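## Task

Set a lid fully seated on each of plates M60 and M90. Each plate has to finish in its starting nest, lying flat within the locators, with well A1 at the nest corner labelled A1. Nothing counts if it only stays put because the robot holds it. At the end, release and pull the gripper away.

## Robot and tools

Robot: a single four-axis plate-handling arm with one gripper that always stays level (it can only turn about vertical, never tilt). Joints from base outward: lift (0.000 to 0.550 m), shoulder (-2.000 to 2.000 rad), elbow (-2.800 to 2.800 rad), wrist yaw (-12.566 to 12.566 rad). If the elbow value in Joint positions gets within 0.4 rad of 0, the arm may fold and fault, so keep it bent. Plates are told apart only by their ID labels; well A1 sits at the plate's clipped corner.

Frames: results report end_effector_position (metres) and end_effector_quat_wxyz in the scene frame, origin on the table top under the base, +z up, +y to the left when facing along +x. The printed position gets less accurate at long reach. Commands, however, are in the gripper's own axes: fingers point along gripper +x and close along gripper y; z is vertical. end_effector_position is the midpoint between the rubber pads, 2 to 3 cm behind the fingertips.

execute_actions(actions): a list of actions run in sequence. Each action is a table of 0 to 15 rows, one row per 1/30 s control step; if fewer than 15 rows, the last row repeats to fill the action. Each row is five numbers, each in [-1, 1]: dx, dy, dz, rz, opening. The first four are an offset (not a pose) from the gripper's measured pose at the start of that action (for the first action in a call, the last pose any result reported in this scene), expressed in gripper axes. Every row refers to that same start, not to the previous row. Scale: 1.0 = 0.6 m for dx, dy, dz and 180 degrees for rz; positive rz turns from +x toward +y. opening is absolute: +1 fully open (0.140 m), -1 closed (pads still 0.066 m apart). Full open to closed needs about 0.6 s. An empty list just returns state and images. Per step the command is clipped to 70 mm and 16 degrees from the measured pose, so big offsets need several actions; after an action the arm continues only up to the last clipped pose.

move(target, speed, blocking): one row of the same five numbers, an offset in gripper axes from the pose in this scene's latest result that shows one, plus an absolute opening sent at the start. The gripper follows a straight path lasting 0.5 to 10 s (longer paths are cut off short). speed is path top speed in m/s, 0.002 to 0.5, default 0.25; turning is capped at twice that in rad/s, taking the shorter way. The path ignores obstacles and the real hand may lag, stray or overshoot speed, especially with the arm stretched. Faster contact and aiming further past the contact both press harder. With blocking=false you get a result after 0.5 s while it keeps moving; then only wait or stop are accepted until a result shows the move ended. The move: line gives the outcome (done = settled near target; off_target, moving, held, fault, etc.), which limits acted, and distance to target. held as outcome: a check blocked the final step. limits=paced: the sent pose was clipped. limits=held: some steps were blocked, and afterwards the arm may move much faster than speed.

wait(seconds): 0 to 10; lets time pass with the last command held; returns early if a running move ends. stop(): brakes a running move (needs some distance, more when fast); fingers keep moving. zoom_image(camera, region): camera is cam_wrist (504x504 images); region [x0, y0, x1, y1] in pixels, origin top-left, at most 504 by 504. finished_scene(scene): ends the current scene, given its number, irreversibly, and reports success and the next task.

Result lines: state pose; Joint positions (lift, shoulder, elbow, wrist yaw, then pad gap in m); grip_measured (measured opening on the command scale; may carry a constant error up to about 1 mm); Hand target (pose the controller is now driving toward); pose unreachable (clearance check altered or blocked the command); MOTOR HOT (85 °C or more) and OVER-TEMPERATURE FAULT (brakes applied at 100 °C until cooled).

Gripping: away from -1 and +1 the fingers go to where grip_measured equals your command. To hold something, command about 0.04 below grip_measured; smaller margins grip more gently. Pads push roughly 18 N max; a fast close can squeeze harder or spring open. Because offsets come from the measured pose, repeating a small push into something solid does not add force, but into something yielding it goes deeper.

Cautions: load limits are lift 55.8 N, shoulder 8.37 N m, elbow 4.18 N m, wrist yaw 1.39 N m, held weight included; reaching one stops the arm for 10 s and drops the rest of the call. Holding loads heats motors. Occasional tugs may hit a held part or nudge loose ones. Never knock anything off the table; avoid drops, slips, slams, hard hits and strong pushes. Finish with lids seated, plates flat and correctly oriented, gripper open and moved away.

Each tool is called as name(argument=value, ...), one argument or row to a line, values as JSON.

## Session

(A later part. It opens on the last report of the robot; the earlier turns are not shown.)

move(
  target=[0,0.0004,-0.0035,0,-0.53],
  speed=0.01,
)

Scene clock: 49.43 s.
end_effector_position=(+0.7126, -0.1307, +0.0423) grip_measured=-0.49 end_effector_quat_wxyz=(+0.993, +0.000, +0.000, -0.119)
Joint positions: [ 0.037  0.357  1.833 -2.427  0.085]
Hand target: +0.713, -0.131, +0.042; +0.993, +0.000, +0.000, -0.119
Off the commanded pose: 0.000 m, 0 deg.
move: done

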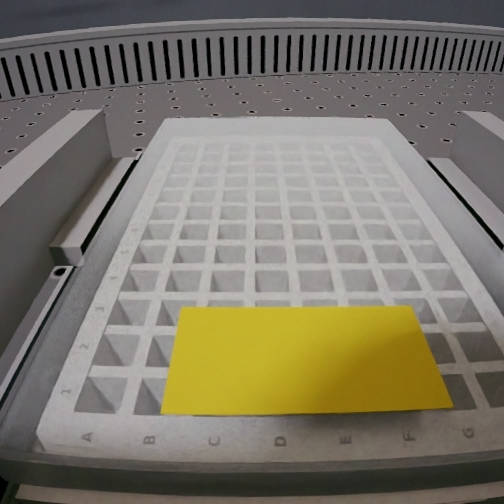

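zoom_image(
  camera="cam_wrist",
  region=[0, 330, 174, 504],
)

zoom_image(
  camera="cam_wrist",
  region=[424, 230, 504, 340],
)

zoom_image(
  camera="cam_wrist",
  region=[150, 110, 250, 170],
)

Region (0, 330, 174, 504) of cam_wrist's 504x504 image, scaled by 2.897, with more detail than that image has.

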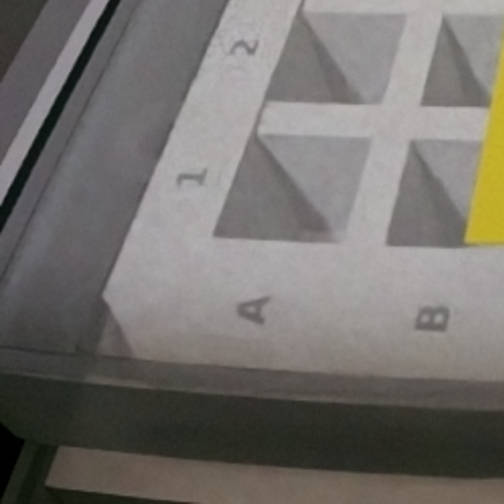

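Region (424, 230, 504, 340) of cam_wrist's 504x504 image, scaled by 4.582, with more detail than that image has; it fills the left 367 columns of this view, and the rest is white.

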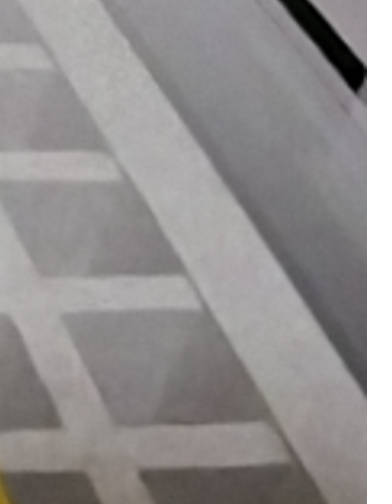

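Region (150, 110, 250, 170) of cam_wrist's 504x504 image, scaled by 5.040, with more detail than that image has; it fills the top 302 rows of this view, and the rest is white.

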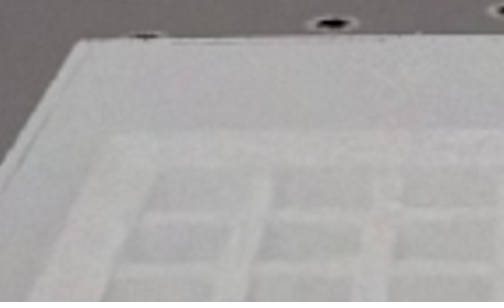

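move(
  target=[0,0,-0.006,0,-0.53],
  speed=0.01,
)

Scene clock: 50.47 s.
end_effector_position=(+0.7126, -0.1307, +0.0387) grip_measured=-0.49 end_effector_quat_wxyz=(+0.993, +0.000, +0.000, -0.119)
Joint positions: [ 0.034  0.357  1.833 -2.427  0.085]
Hand target: +0.713, -0.131, +0.039; +0.993, +0.000, +0.000, -0.119
Off the commanded pose: 0.000 m, 0 deg.
move: done

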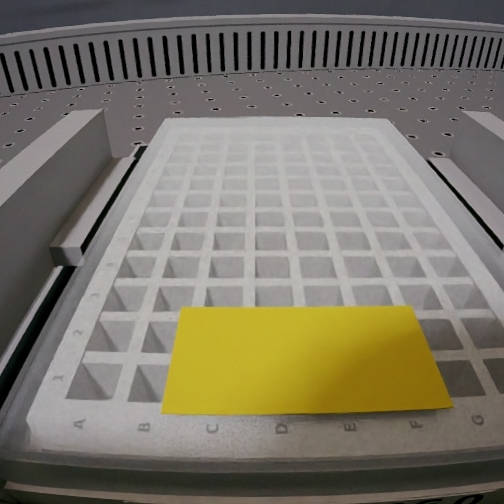

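zoom_image(
  camera="cam_wrist",
  region=[0, 380, 200, 504],
)

Region (0, 380, 200, 504) of cam_wrist's 504x504 image, scaled by 2.520, with more detail than that image has; it fills the top 312 rows of this view, and the rest is white.

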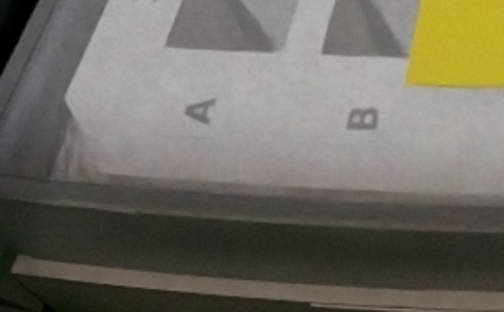

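move(
  target=[0,0,-0.004,0,-0.53],
  speed=0.008,
)

Scene clock: 51.60 s.
end_effector_position=(+0.7126, -0.1307, +0.0370) grip_measured=-0.49 end_effector_quat_wxyz=(+0.993, +0.000, +0.000, -0.119)
Joint positions: [ 0.032  0.357  1.833 -2.428  0.085]
Hand target: +0.713, -0.131, +0.036; +0.993, +0.000, +0.000, -0.119
Off the commanded pose: 0.001 m, 0 deg.
move: done

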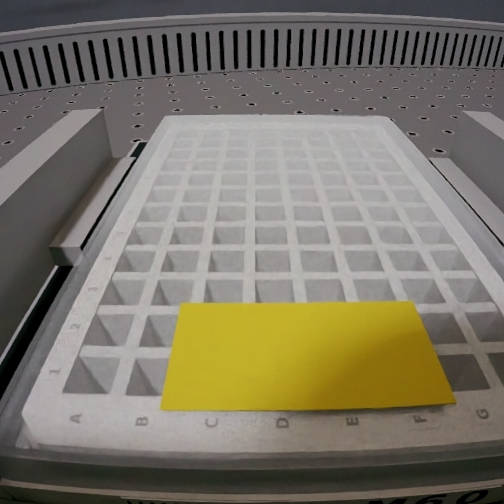

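execute_actions(
  actions=[
    [[0,0,0.0003,0,-0.51],[0,0,0.0003,0,-0.49],[0,0,0.0003,0,-0.47],[0,0,0.0003,0,-0.44],[0,0,0.0003,0,-0.40],[0,0,0.0003,0,-0.35],[0,0,0.0003,0,-0.3],[0,0,0.0003,0,-0.25]],
  ],
)

zoom_image(
  camera="cam_wrist",
  region=[0, 380, 200, 504],
)

Scene clock: 52.43 s.
end_effector_position=(+0.7126, -0.1307, +0.0372) grip_measured=-0.25 end_effector_quat_wxyz=(+0.993, +0.000, +0.000, -0.119)
Joint positions: [ 0.032  0.357  1.833 -2.428  0.094]
Hand target: +0.713, -0.131, +0.037; +0.993, +0.000, +0.000, -0.119
Off the commanded pose: 0.000 m, 0 deg.

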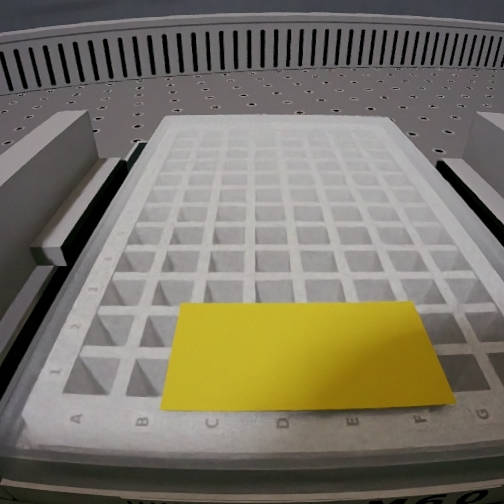

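Region (0, 380, 200, 504) of cam_wrist's 504x504 image, scaled by 2.520, with more detail than that image has; it fills the top 312 rows of this view, and the rest is white.

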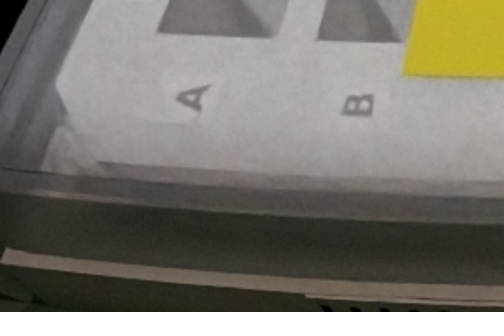

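move(
  target=[0,0,0.03,0,-0.25],
  speed=0.15,
)

move(
  target=[-0.18,0,0,0,-0.25],
  speed=0.4,
)

Scene clock: 53.50 s.
end_effector_position=(+0.7126, -0.1307, +0.0552) grip_measured=-0.25 end_effector_quat_wxyz=(+0.993, +0.000, +0.000, -0.119)
Joint positions: [ 0.05   0.357  1.833 -2.428  0.094]
Hand target: +0.713, -0.131, +0.055; +0.993, +0.000, +0.000, -0.119
Off the commanded pose: 0.000 m, 0 deg.
move: done

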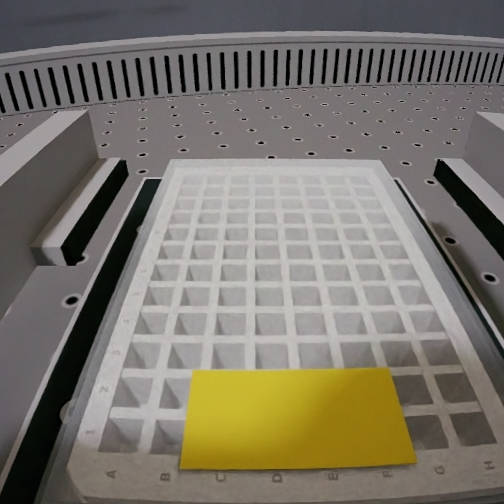

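Scene clock: 54.27 s.
end_effector_position=(+0.6076, -0.1051, +0.0552) grip_measured=-0.25 end_effector_quat_wxyz=(+0.993, +0.000, +0.000, -0.119)
Joint positions: [ 0.05   0.603  1.246 -2.088  0.094]
Hand target: +0.608, -0.105, +0.055; +0.993, +0.000, +0.000, -0.119
Off the commanded pose: 0.000 m, 0 deg.
move: done

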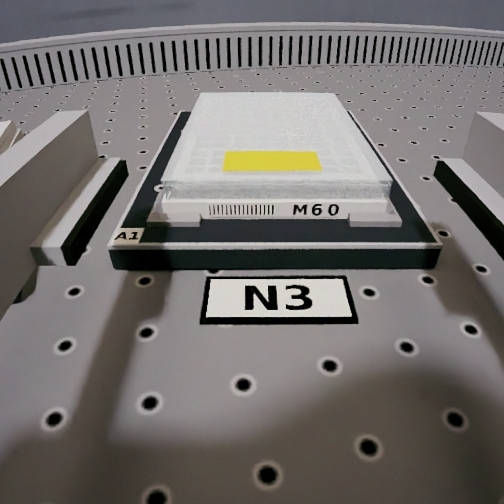

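zoom_image(
  camera="cam_wrist",
  region=[140, 150, 270, 240],
)

zoom_image(
  camera="cam_wrist",
  region=[285, 150, 415, 240],
)

Region (140, 150, 270, 240) of cam_wrist's 504x504 image, scaled by 3.877, with more detail than that image has; it fills the top 349 rows of this view, and the rest is white.

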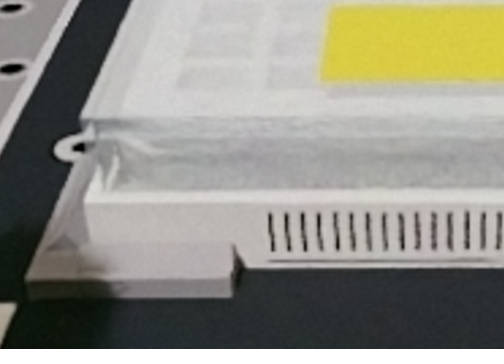

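Region (285, 150, 415, 240) of cam_wrist's 504x504 image, scaled by 3.877, with more detail than that image has; it fills the top 349 rows of this view, and the rest is white.

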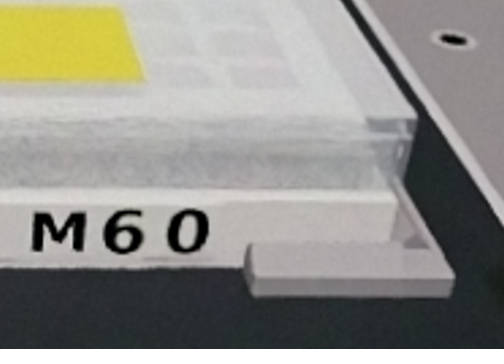

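zoom_image(
  camera="cam_wrist",
  region=[150, 170, 200, 220],
)

zoom_image(
  camera="cam_wrist",
  region=[355, 170, 405, 220],
)

Region (150, 170, 200, 220) of cam_wrist's 504x504 image, scaled by 10.080, with more detail than that image has.

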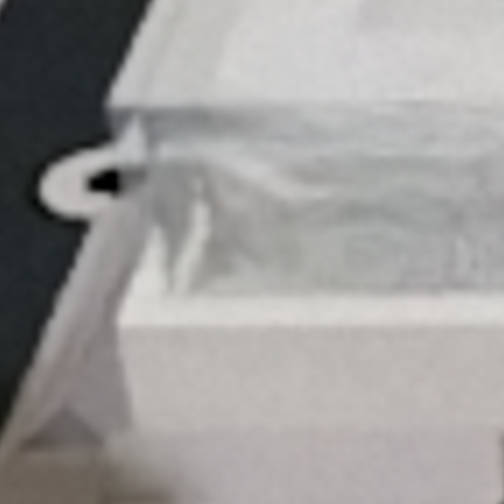

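Region (355, 170, 405, 220) of cam_wrist's 504x504 image, scaled by 10.080, with more detail than that image has.

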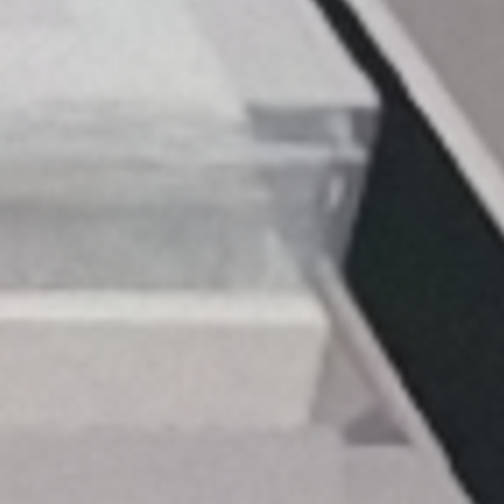

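move(
  target=[-0.2266,0.3759,0.2247,0.2233,1],
  speed=0.5,
)

Scene clock: 60.90 s.
end_effector_position=(+0.5289, +0.1463, +0.1900) grip_measured=+1.00 end_effector_quat_wxyz=(+0.973, +0.000, +0.000, +0.230)
Joint positions: [ 0.185  1.294  0.963 -1.794  0.14 ]
Hand target: +0.529, +0.146, +0.190; +0.973, +0.000, +0.000, +0.229
Off the commanded pose: 0.000 m, 0 deg.
move: done

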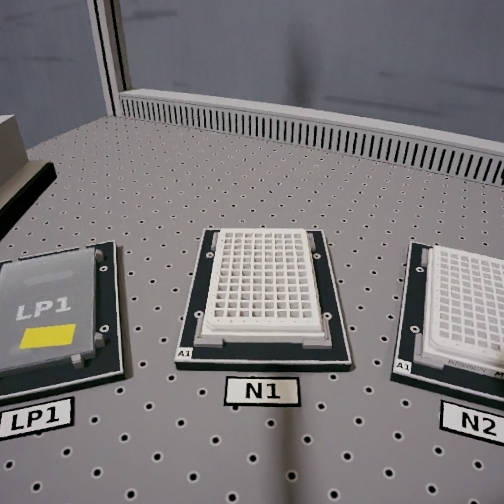

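zoom_image(
  camera="cam_wrist",
  region=[160, 220, 360, 400],
)

Region (160, 220, 360, 400) of cam_wrist's 504x504 image, scaled by 2.520, with more detail than that image has; it fills the top 454 rows of this view, and the rest is white.

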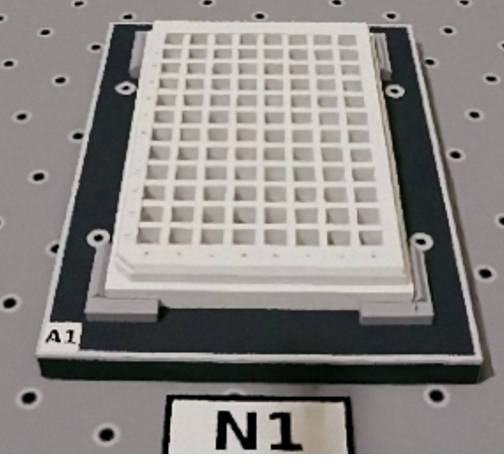

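zoom_image(
  camera="cam_wrist",
  region=[180, 290, 350, 350],
)

zoom_image(
  camera="cam_wrist",
  region=[190, 220, 340, 280],
)

zoom_image(
  camera="cam_wrist",
  region=[0, 230, 150, 410],
)

Region (180, 290, 350, 350) of cam_wrist's 504x504 image, scaled by 2.965, with more detail than that image has; it fills the top 178 rows of this view, and the rest is white.

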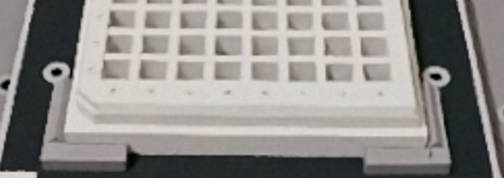

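Region (190, 220, 340, 280) of cam_wrist's 504x504 image, scaled by 3.360, with more detail than that image has; it fills the top 202 rows of this view, and the rest is white.

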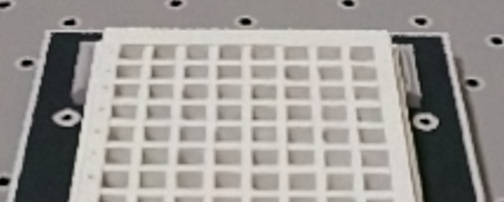

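Region (0, 230, 150, 410) of cam_wrist's 504x504 image, scaled by 2.800, with more detail than that image has.

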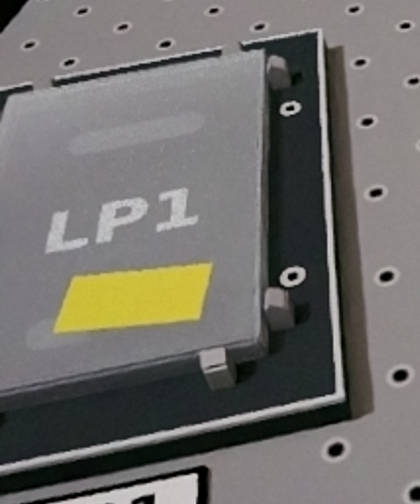

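move(
  target=[0.214,0.3053,-0.2008,0.0983,-0.1],
  speed=0.4,
)

Scene clock: 64.10 s.
end_effector_position=(+0.5618, +0.3676, +0.0695) grip_measured=-0.10 end_effector_quat_wxyz=(+0.926, +0.000, +0.000, +0.377)
Joint positions: [ 0.065  1.403  1.713 -2.343  0.099]
Hand target: +0.562, +0.368, +0.070; +0.926, +0.000, +0.000, +0.377
Off the commanded pose: 0.000 m, 0 deg.
move: done

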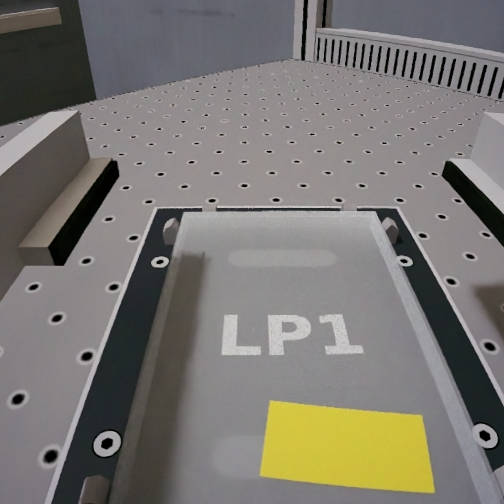

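zoom_image(
  camera="cam_wrist",
  region=[130, 190, 290, 290],
)

zoom_image(
  camera="cam_wrist",
  region=[280, 190, 440, 290],
)

Region (130, 190, 290, 290) of cam_wrist's 504x504 image, scaled by 3.150, with more detail than that image has; it fills the top 315 rows of this view, and the rest is white.

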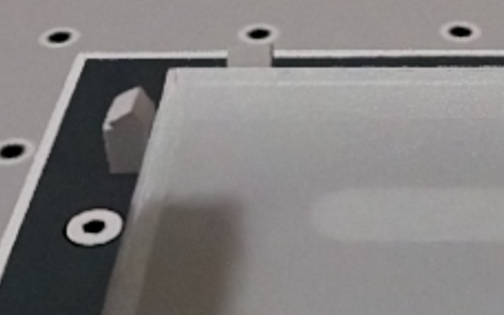

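Region (280, 190, 440, 290) of cam_wrist's 504x504 image, scaled by 3.150, with more detail than that image has; it fills the top 315 rows of this view, and the rest is white.

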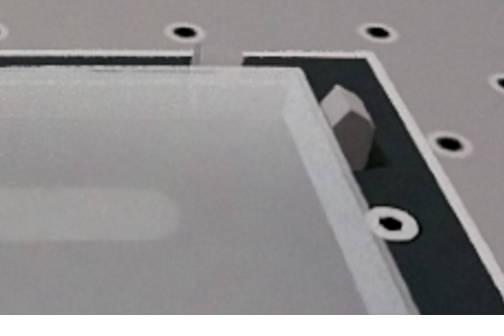

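move(
  target=[0.0008,-0.0055,-0.07,0.0025,-0.2],
  speed=0.1,
)

Scene clock: 65.77 s.
end_effector_position=(+0.5645, +0.3655, +0.0275) grip_measured=-0.20 end_effector_quat_wxyz=(+0.925, +0.000, +0.000, +0.380)
Joint positions: [ 0.023  1.391  1.716 -2.326  0.096]
Hand target: +0.564, +0.366, +0.028; +0.925, +0.000, +0.000, +0.381
Off the commanded pose: 0.000 m, 0 deg.
move: done

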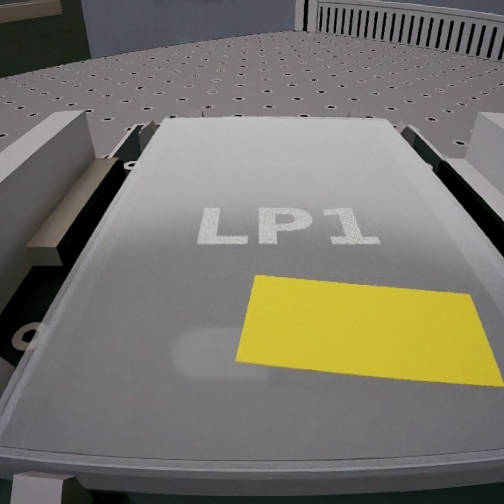

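execute_actions(
  actions=[
    [[0,0,0,0,-0.24],[0,0,0,0,-0.28],[0,0,0,0,-0.32],[0,0,0,0,-0.36],[0,0,0,0,-0.39],[0,0,0,0,-0.42],[0,0,0,0,-0.44],[0,0,0,0,-0.455],[0,0,0,0,-0.47],[0,0,0,0,-0.48],[0,0,0,0,-0.49],[0,0,0,0,-0.50],[0,0,0,0,-0.51],[0,0,0,0,-0.52],[0,0,0,0,-0.53]],
  ],
)

Scene clock: 66.60 s.
end_effector_position=(+0.5645, +0.3655, +0.0275) grip_measured=-0.49 end_effector_quat_wxyz=(+0.925, +0.000, +0.000, +0.380)
Joint positions: [ 0.023  1.391  1.716 -2.326  0.085]
Hand target: +0.565, +0.366, +0.028; +0.925, +0.000, +0.000, +0.380
Off the commanded pose: 0.000 m, 0 deg.

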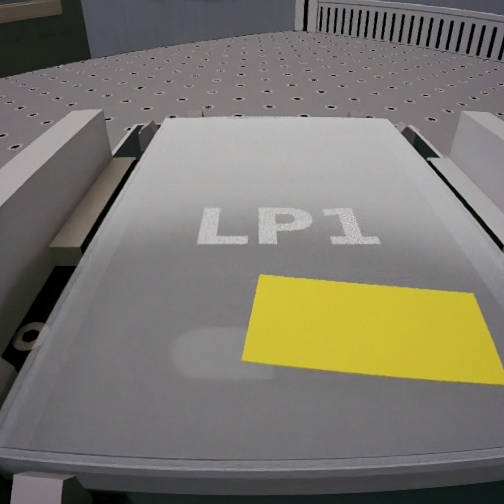

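move(
  target=[0,0,0.055,0,-0.53],
  speed=0.12,
)

zoom_image(
  camera="cam_wrist",
  region=[180, 430, 320, 504],
)

zoom_image(
  camera="cam_wrist",
  region=[150, 110, 280, 200],
)

Scene clock: 67.53 s.
end_effector_position=(+0.5645, +0.3656, +0.0605) grip_measured=-0.49 end_effector_quat_wxyz=(+0.925, +0.000, +0.000, +0.380)
Joint positions: [ 0.056  1.391  1.716 -2.326  0.085]
Hand target: +0.565, +0.366, +0.061; +0.925, +0.000, +0.000, +0.380
Off the commanded pose: 0.000 m, 0 deg.
move: done

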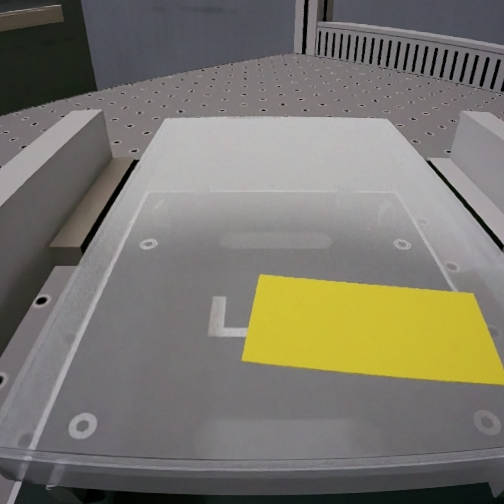

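Region (180, 430, 320, 504) of cam_wrist's 504x504 image, scaled by 3.600, with more detail than that image has; it fills the top 266 rows of this view, and the rest is white.

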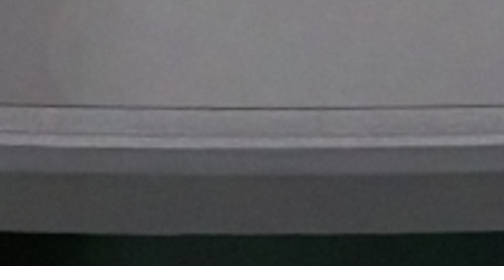

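Region (150, 110, 280, 200) of cam_wrist's 504x504 image, scaled by 3.877, with more detail than that image has; it fills the top 349 rows of this view, and the rest is white.

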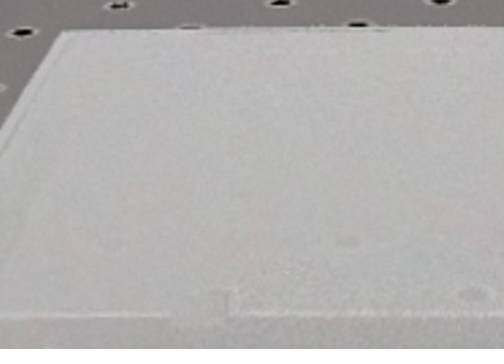

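move(
  target=[-0.0475,-0.2987,0.0175,-0.1078,-0.53],
  speed=0.3,
)

zoom_image(
  camera="cam_wrist",
  region=[130, 190, 290, 290],
)

zoom_image(
  camera="cam_wrist",
  region=[280, 190, 440, 290],
)

zoom_image(
  camera="cam_wrist",
  region=[40, 400, 200, 504],
)

zoom_image(
  camera="cam_wrist",
  region=[370, 400, 504, 504],
)

Scene clock: 69.70 s.
end_effector_position=(+0.6703, +0.2180, +0.0710) grip_measured=-0.49 end_effector_quat_wxyz=(+0.976, +0.000, +0.000, +0.219)
Joint positions: [ 0.066  1.033  1.758 -2.35   0.085]
Hand target: +0.670, +0.218, +0.071; +0.976, +0.000, +0.000, +0.219
Off the commanded pose: 0.000 m, 0 deg.
move: done

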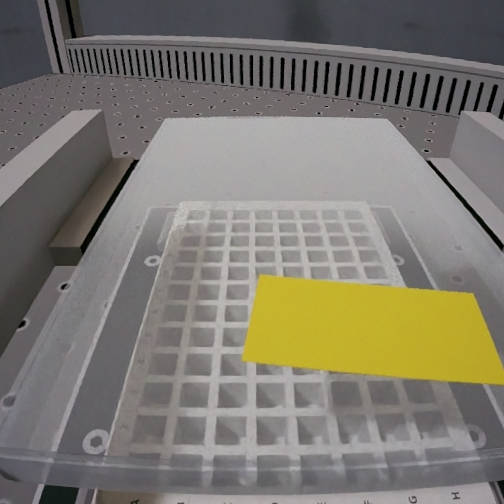

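Region (130, 190, 290, 290) of cam_wrist's 504x504 image, scaled by 3.150, with more detail than that image has; it fills the top 315 rows of this view, and the rest is white.

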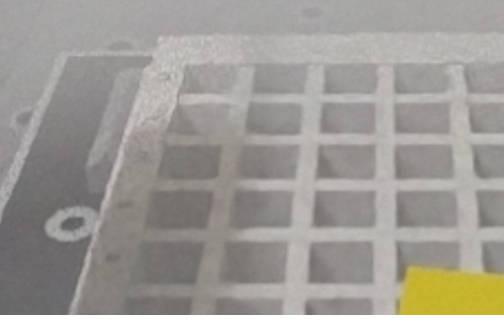

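Region (280, 190, 440, 290) of cam_wrist's 504x504 image, scaled by 3.150, with more detail than that image has; it fills the top 315 rows of this view, and the rest is white.

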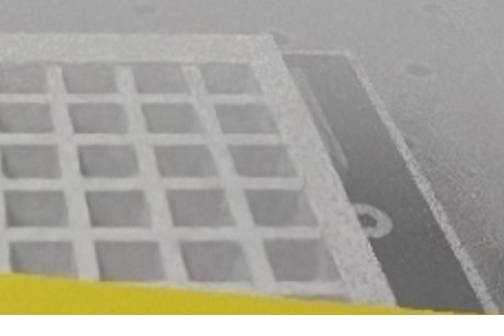

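Region (40, 400, 200, 504) of cam_wrist's 504x504 image, scaled by 3.150, with more detail than that image has; it fills the top 328 rows of this view, and the rest is white.

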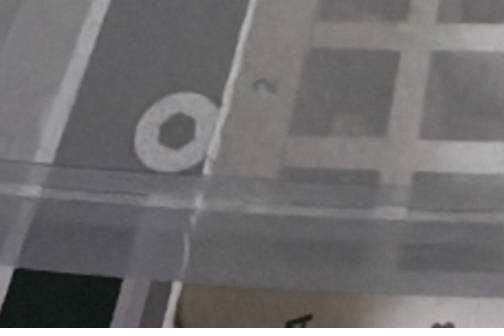

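Region (370, 400, 504, 504) of cam_wrist's 504x504 image, scaled by 3.761, with more detail than that image has; it fills the top 391 rows of this view, and the rest is white.

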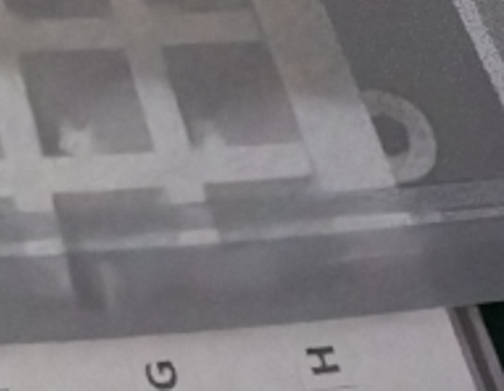

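move(
  target=[0,0.0007,-0.0443,0.0003,-0.53],
  speed=0.07,
)

zoom_image(
  camera="cam_wrist",
  region=[0, 330, 174, 504],
)

zoom_image(
  camera="cam_wrist",
  region=[400, 200, 504, 320],
)

zoom_image(
  camera="cam_wrist",
  region=[60, 200, 164, 320],
)

zoom_image(
  camera="cam_wrist",
  region=[180, 430, 320, 504],
)

Scene clock: 71.93 s.
end_effector_position=(+0.6702, +0.2183, +0.0444) grip_measured=-0.49 end_effector_quat_wxyz=(+0.976, +0.000, +0.000, +0.219)
Joint positions: [ 0.039  1.034  1.758 -2.35   0.085]
Hand target: +0.670, +0.218, +0.044; +0.976, +0.000, +0.000, +0.219
Off the commanded pose: 0.000 m, 0 deg.
move: done

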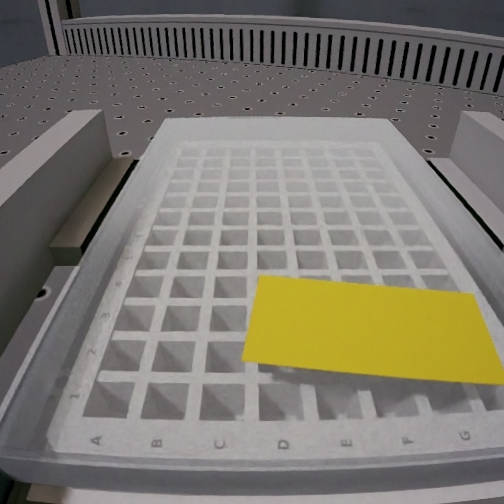

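Region (0, 330, 174, 504) of cam_wrist's 504x504 image, scaled by 2.897, with more detail than that image has.

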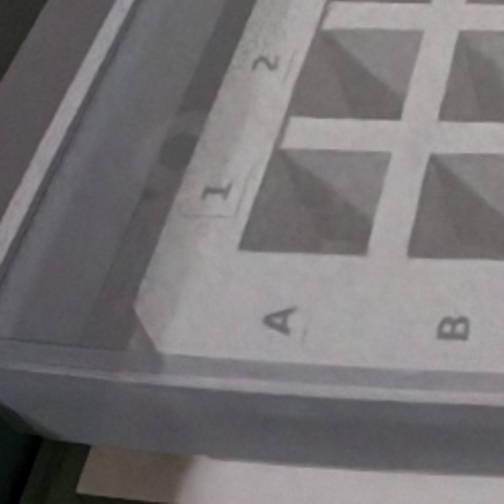

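Region (400, 200, 504, 320) of cam_wrist's 504x504 image, scaled by 4.200, with more detail than that image has; it fills the left 437 columns of this view, and the rest is white.

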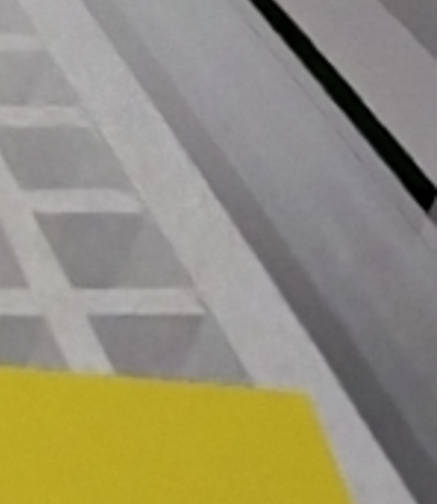

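Region (60, 200, 164, 320) of cam_wrist's 504x504 image, scaled by 4.200, with more detail than that image has; it fills the left 437 columns of this view, and the rest is white.

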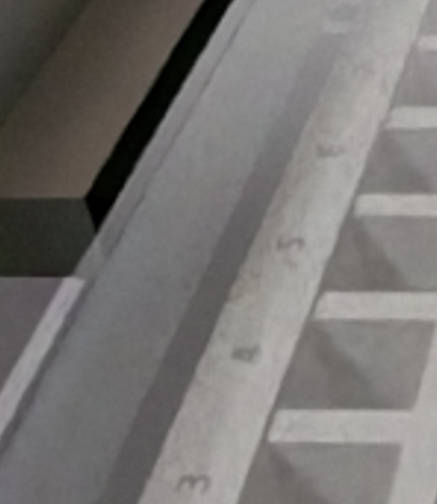

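Region (180, 430, 320, 504) of cam_wrist's 504x504 image, scaled by 3.600, with more detail than that image has; it fills the top 266 rows of this view, and the rest is white.

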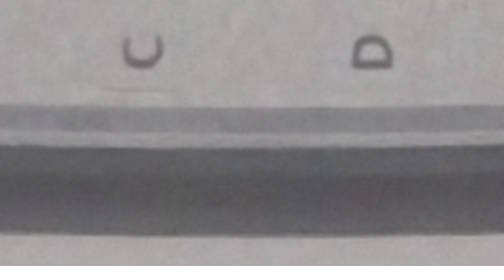

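move(
  target=[0.0003,0,-0.0103,0,-0.53],
  speed=0.012,
)

zoom_image(
  camera="cam_wrist",
  region=[180, 400, 320, 504],
)

Scene clock: 73.33 s.
end_effector_position=(+0.6703, +0.2184, +0.0382) grip_measured=-0.49 end_effector_quat_wxyz=(+0.976, +0.000, +0.000, +0.219)
Joint positions: [ 0.033  1.034  1.759 -2.35   0.085]
Hand target: +0.670, +0.218, +0.038; +0.976, +0.000, +0.000, +0.219
Off the commanded pose: 0.000 m, 0 deg.
move: done

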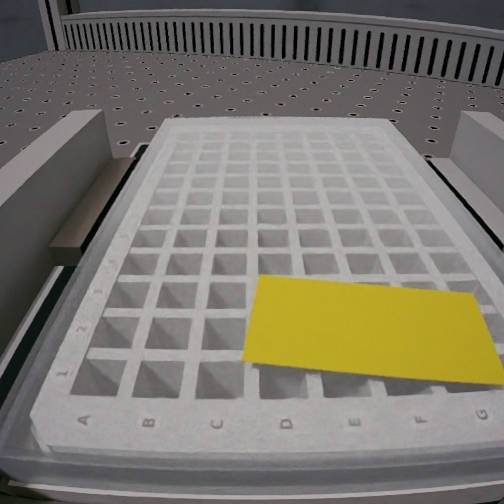

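Region (180, 400, 320, 504) of cam_wrist's 504x504 image, scaled by 3.600, with more detail than that image has; it fills the top 374 rows of this view, and the rest is white.

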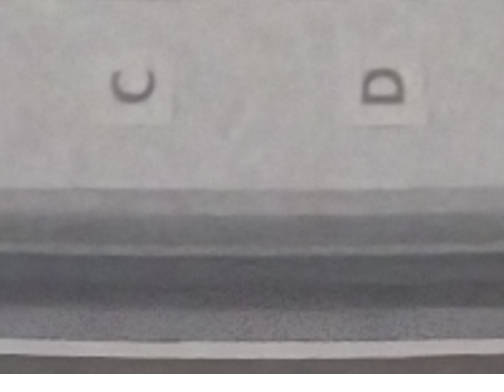

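execute_actions(
  actions=[
    [[0,0,-0.0002,0,-0.53],[0,0,-0.0004,0,-0.53],[0,0,-0.0006,0,-0.53],[0,0,-0.0008,0,-0.53],[0,0,-0.001,0,-0.53]],
  ],
)

zoom_image(
  camera="cam_wrist",
  region=[180, 400, 320, 504],
)

Scene clock: 74.83 s.
end_effector_position=(+0.6703, +0.2184, +0.0380) grip_measured=-0.49 end_effector_quat_wxyz=(+0.976, +0.000, +0.000, +0.219)
Joint positions: [ 0.033  1.034  1.759 -2.35   0.085]
Hand target: +0.670, +0.218, +0.038; +0.976, +0.000, +0.000, +0.219
Off the commanded pose: 0.000 m, 0 deg.

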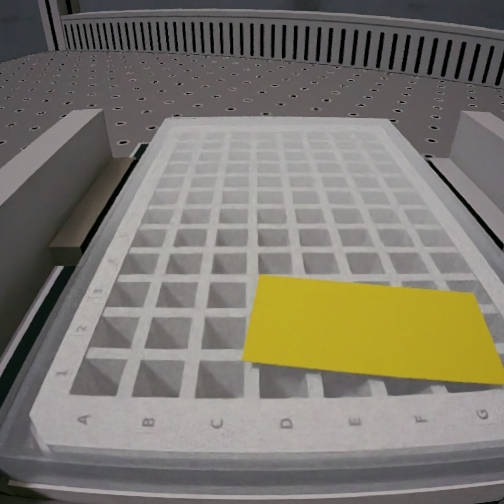

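Region (180, 400, 320, 504) of cam_wrist's 504x504 image, scaled by 3.600, with more detail than that image has; it fills the top 374 rows of this view, and the rest is white.

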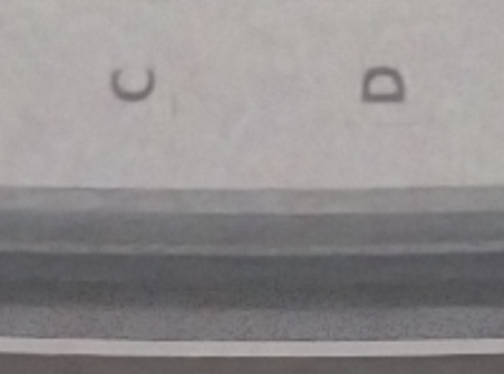

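execute_actions(
  actions=[
    [[0,0,0,0,-0.51],[0,0,0,0,-0.49],[0,0,0,0,-0.46],[0,0,0,0,-0.42],[0,0,0,0,-0.38],[0,0,0,0,-0.36],[0,0,0.003,0,-0.36],[0,0,0.006,0,-0.36],[0,0,0.009,0,-0.36],[0,0,0.012,0,-0.36],[0,0,0.015,0,-0.36],[0,0,0.016,0,-0.36]],
    [[0,0,0,0,-0.5],[0,0,0,0,-0.7],[0,0,0,0,-0.9],[0,0,0,0,-1]],
  ],
)

Scene clock: 76.67 s.
end_effector_position=(+0.6703, +0.2184, +0.0476) grip_measured=-1.00 end_effector_quat_wxyz=(+0.976, +0.000, +0.000, +0.219)
Joint positions: [ 0.043  1.034  1.759 -2.35   0.066]
Hand target: +0.670, +0.218, +0.048; +0.976, +0.000, +0.000, +0.219
Off the commanded pose: 0.000 m, 0 deg.

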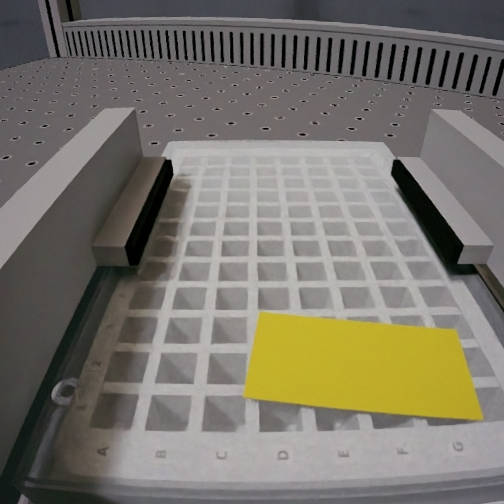

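move(
  target=[0,0,-0.0073,0,-1],
  speed=0.01,
)

Scene clock: 77.53 s.
end_effector_position=(+0.6703, +0.2184, +0.0433) grip_measured=-1.00 end_effector_quat_wxyz=(+0.976, +0.000, +0.000, +0.219)
Joint positions: [ 0.038  1.034  1.759 -2.35   0.066]
Hand target: +0.670, +0.218, +0.043; +0.976, +0.000, +0.000, +0.219
Off the commanded pose: 0.000 m, 0 deg.
move: done

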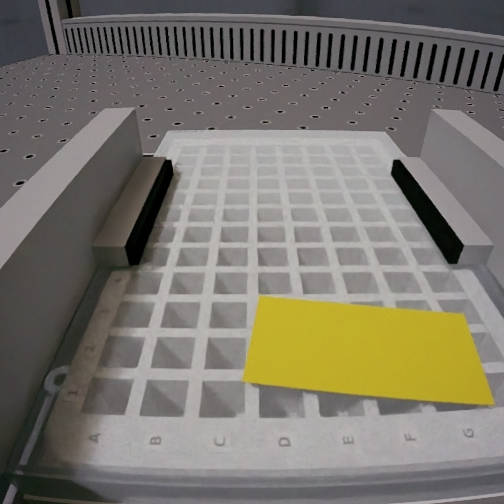

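execute_actions(
  actions=[
    [[0,0,-0.0003,0,-1],[0,0,-0.0005,0,-1],[0,0,-0.0007,0,-1],[0,0,-0.0009,0,-1],[0,0,-0.0011,0,-1],[0,0,-0.0013,0,-1],[0,0,-0.0014,0,-1]],
  ],
)

Scene clock: 78.20 s.
end_effector_position=(+0.6703, +0.2184, +0.0431) grip_measured=-1.00 end_effector_quat_wxyz=(+0.976, +0.000, +0.000, +0.219)
Joint positions: [ 0.038  1.034  1.759 -2.35   0.066]
Hand target: +0.670, +0.218, +0.042; +0.976, +0.000, +0.000, +0.219
Off the commanded pose: 0.001 m, 0 deg.

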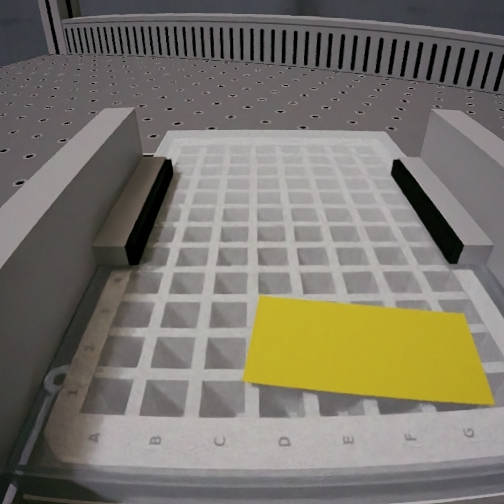

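move(
  target=[0,0,0.03,0,-1],
  speed=0.2,
)

move(
  target=[-0.39,-0.15,0.36,-0.12,1],
  speed=0.5,
)

Scene clock: 79.40 s.
end_effector_position=(+0.6703, +0.2184, +0.0611) grip_measured=-1.00 end_effector_quat_wxyz=(+0.976, +0.000, +0.000, +0.219)
Joint positions: [ 0.056  1.034  1.759 -2.35   0.066]
Hand target: +0.670, +0.218, +0.061; +0.976, +0.000, +0.000, +0.219
Off the commanded pose: 0.000 m, 0 deg.
move: done

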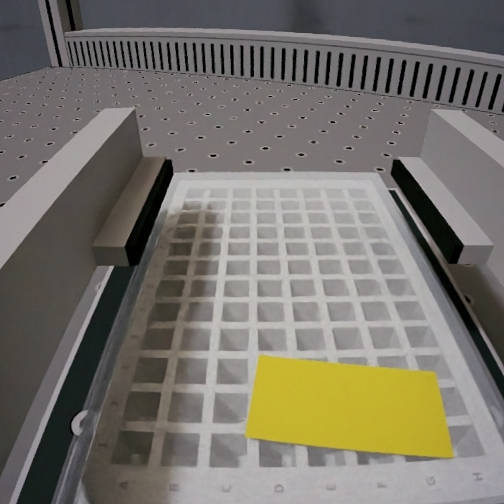

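Scene clock: 80.60 s.
end_effector_position=(+0.4973, +0.0368, +0.2772) grip_measured=+1.00 end_effector_quat_wxyz=(+0.999, +0.000, +0.000, +0.032)
Joint positions: [ 0.272  1.162  0.71  -1.808  0.14 ]
Hand target: +0.497, +0.037, +0.277; +0.999, +0.000, +0.000, +0.033
Off the commanded pose: 0.000 m, 0 deg.
move: done; limits=paced

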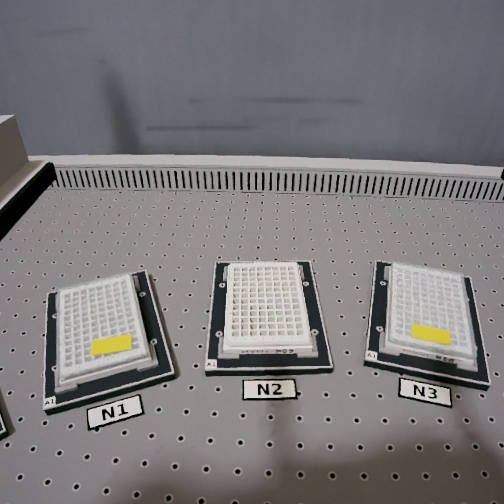

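zoom_image(
  camera="cam_wrist",
  region=[350, 250, 504, 400],
)

zoom_image(
  camera="cam_wrist",
  region=[30, 260, 190, 420],
)

Region (350, 250, 504, 400) of cam_wrist's 504x504 image, scaled by 3.273, with more detail than that image has; it fills the top 491 rows of this view, and the rest is white.

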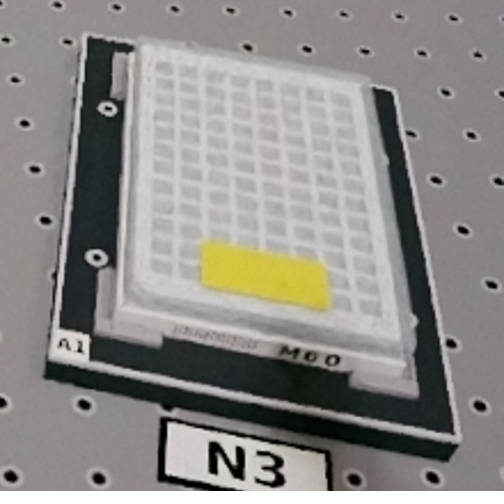

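Region (30, 260, 190, 420) of cam_wrist's 504x504 image, scaled by 3.150, with more detail than that image has.

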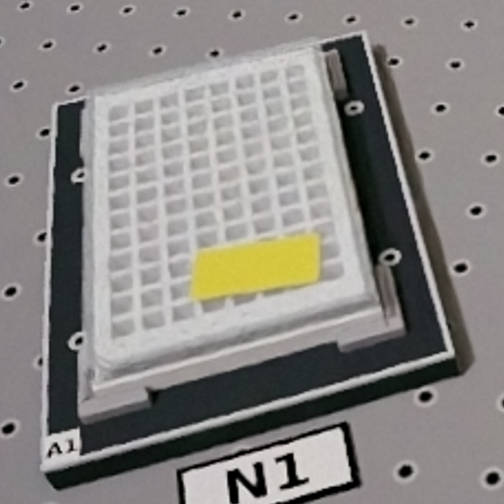

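Both lids are seated and the arm is clear.

finished_scene(
  scene=1,
)

The scene is finished: the task was done.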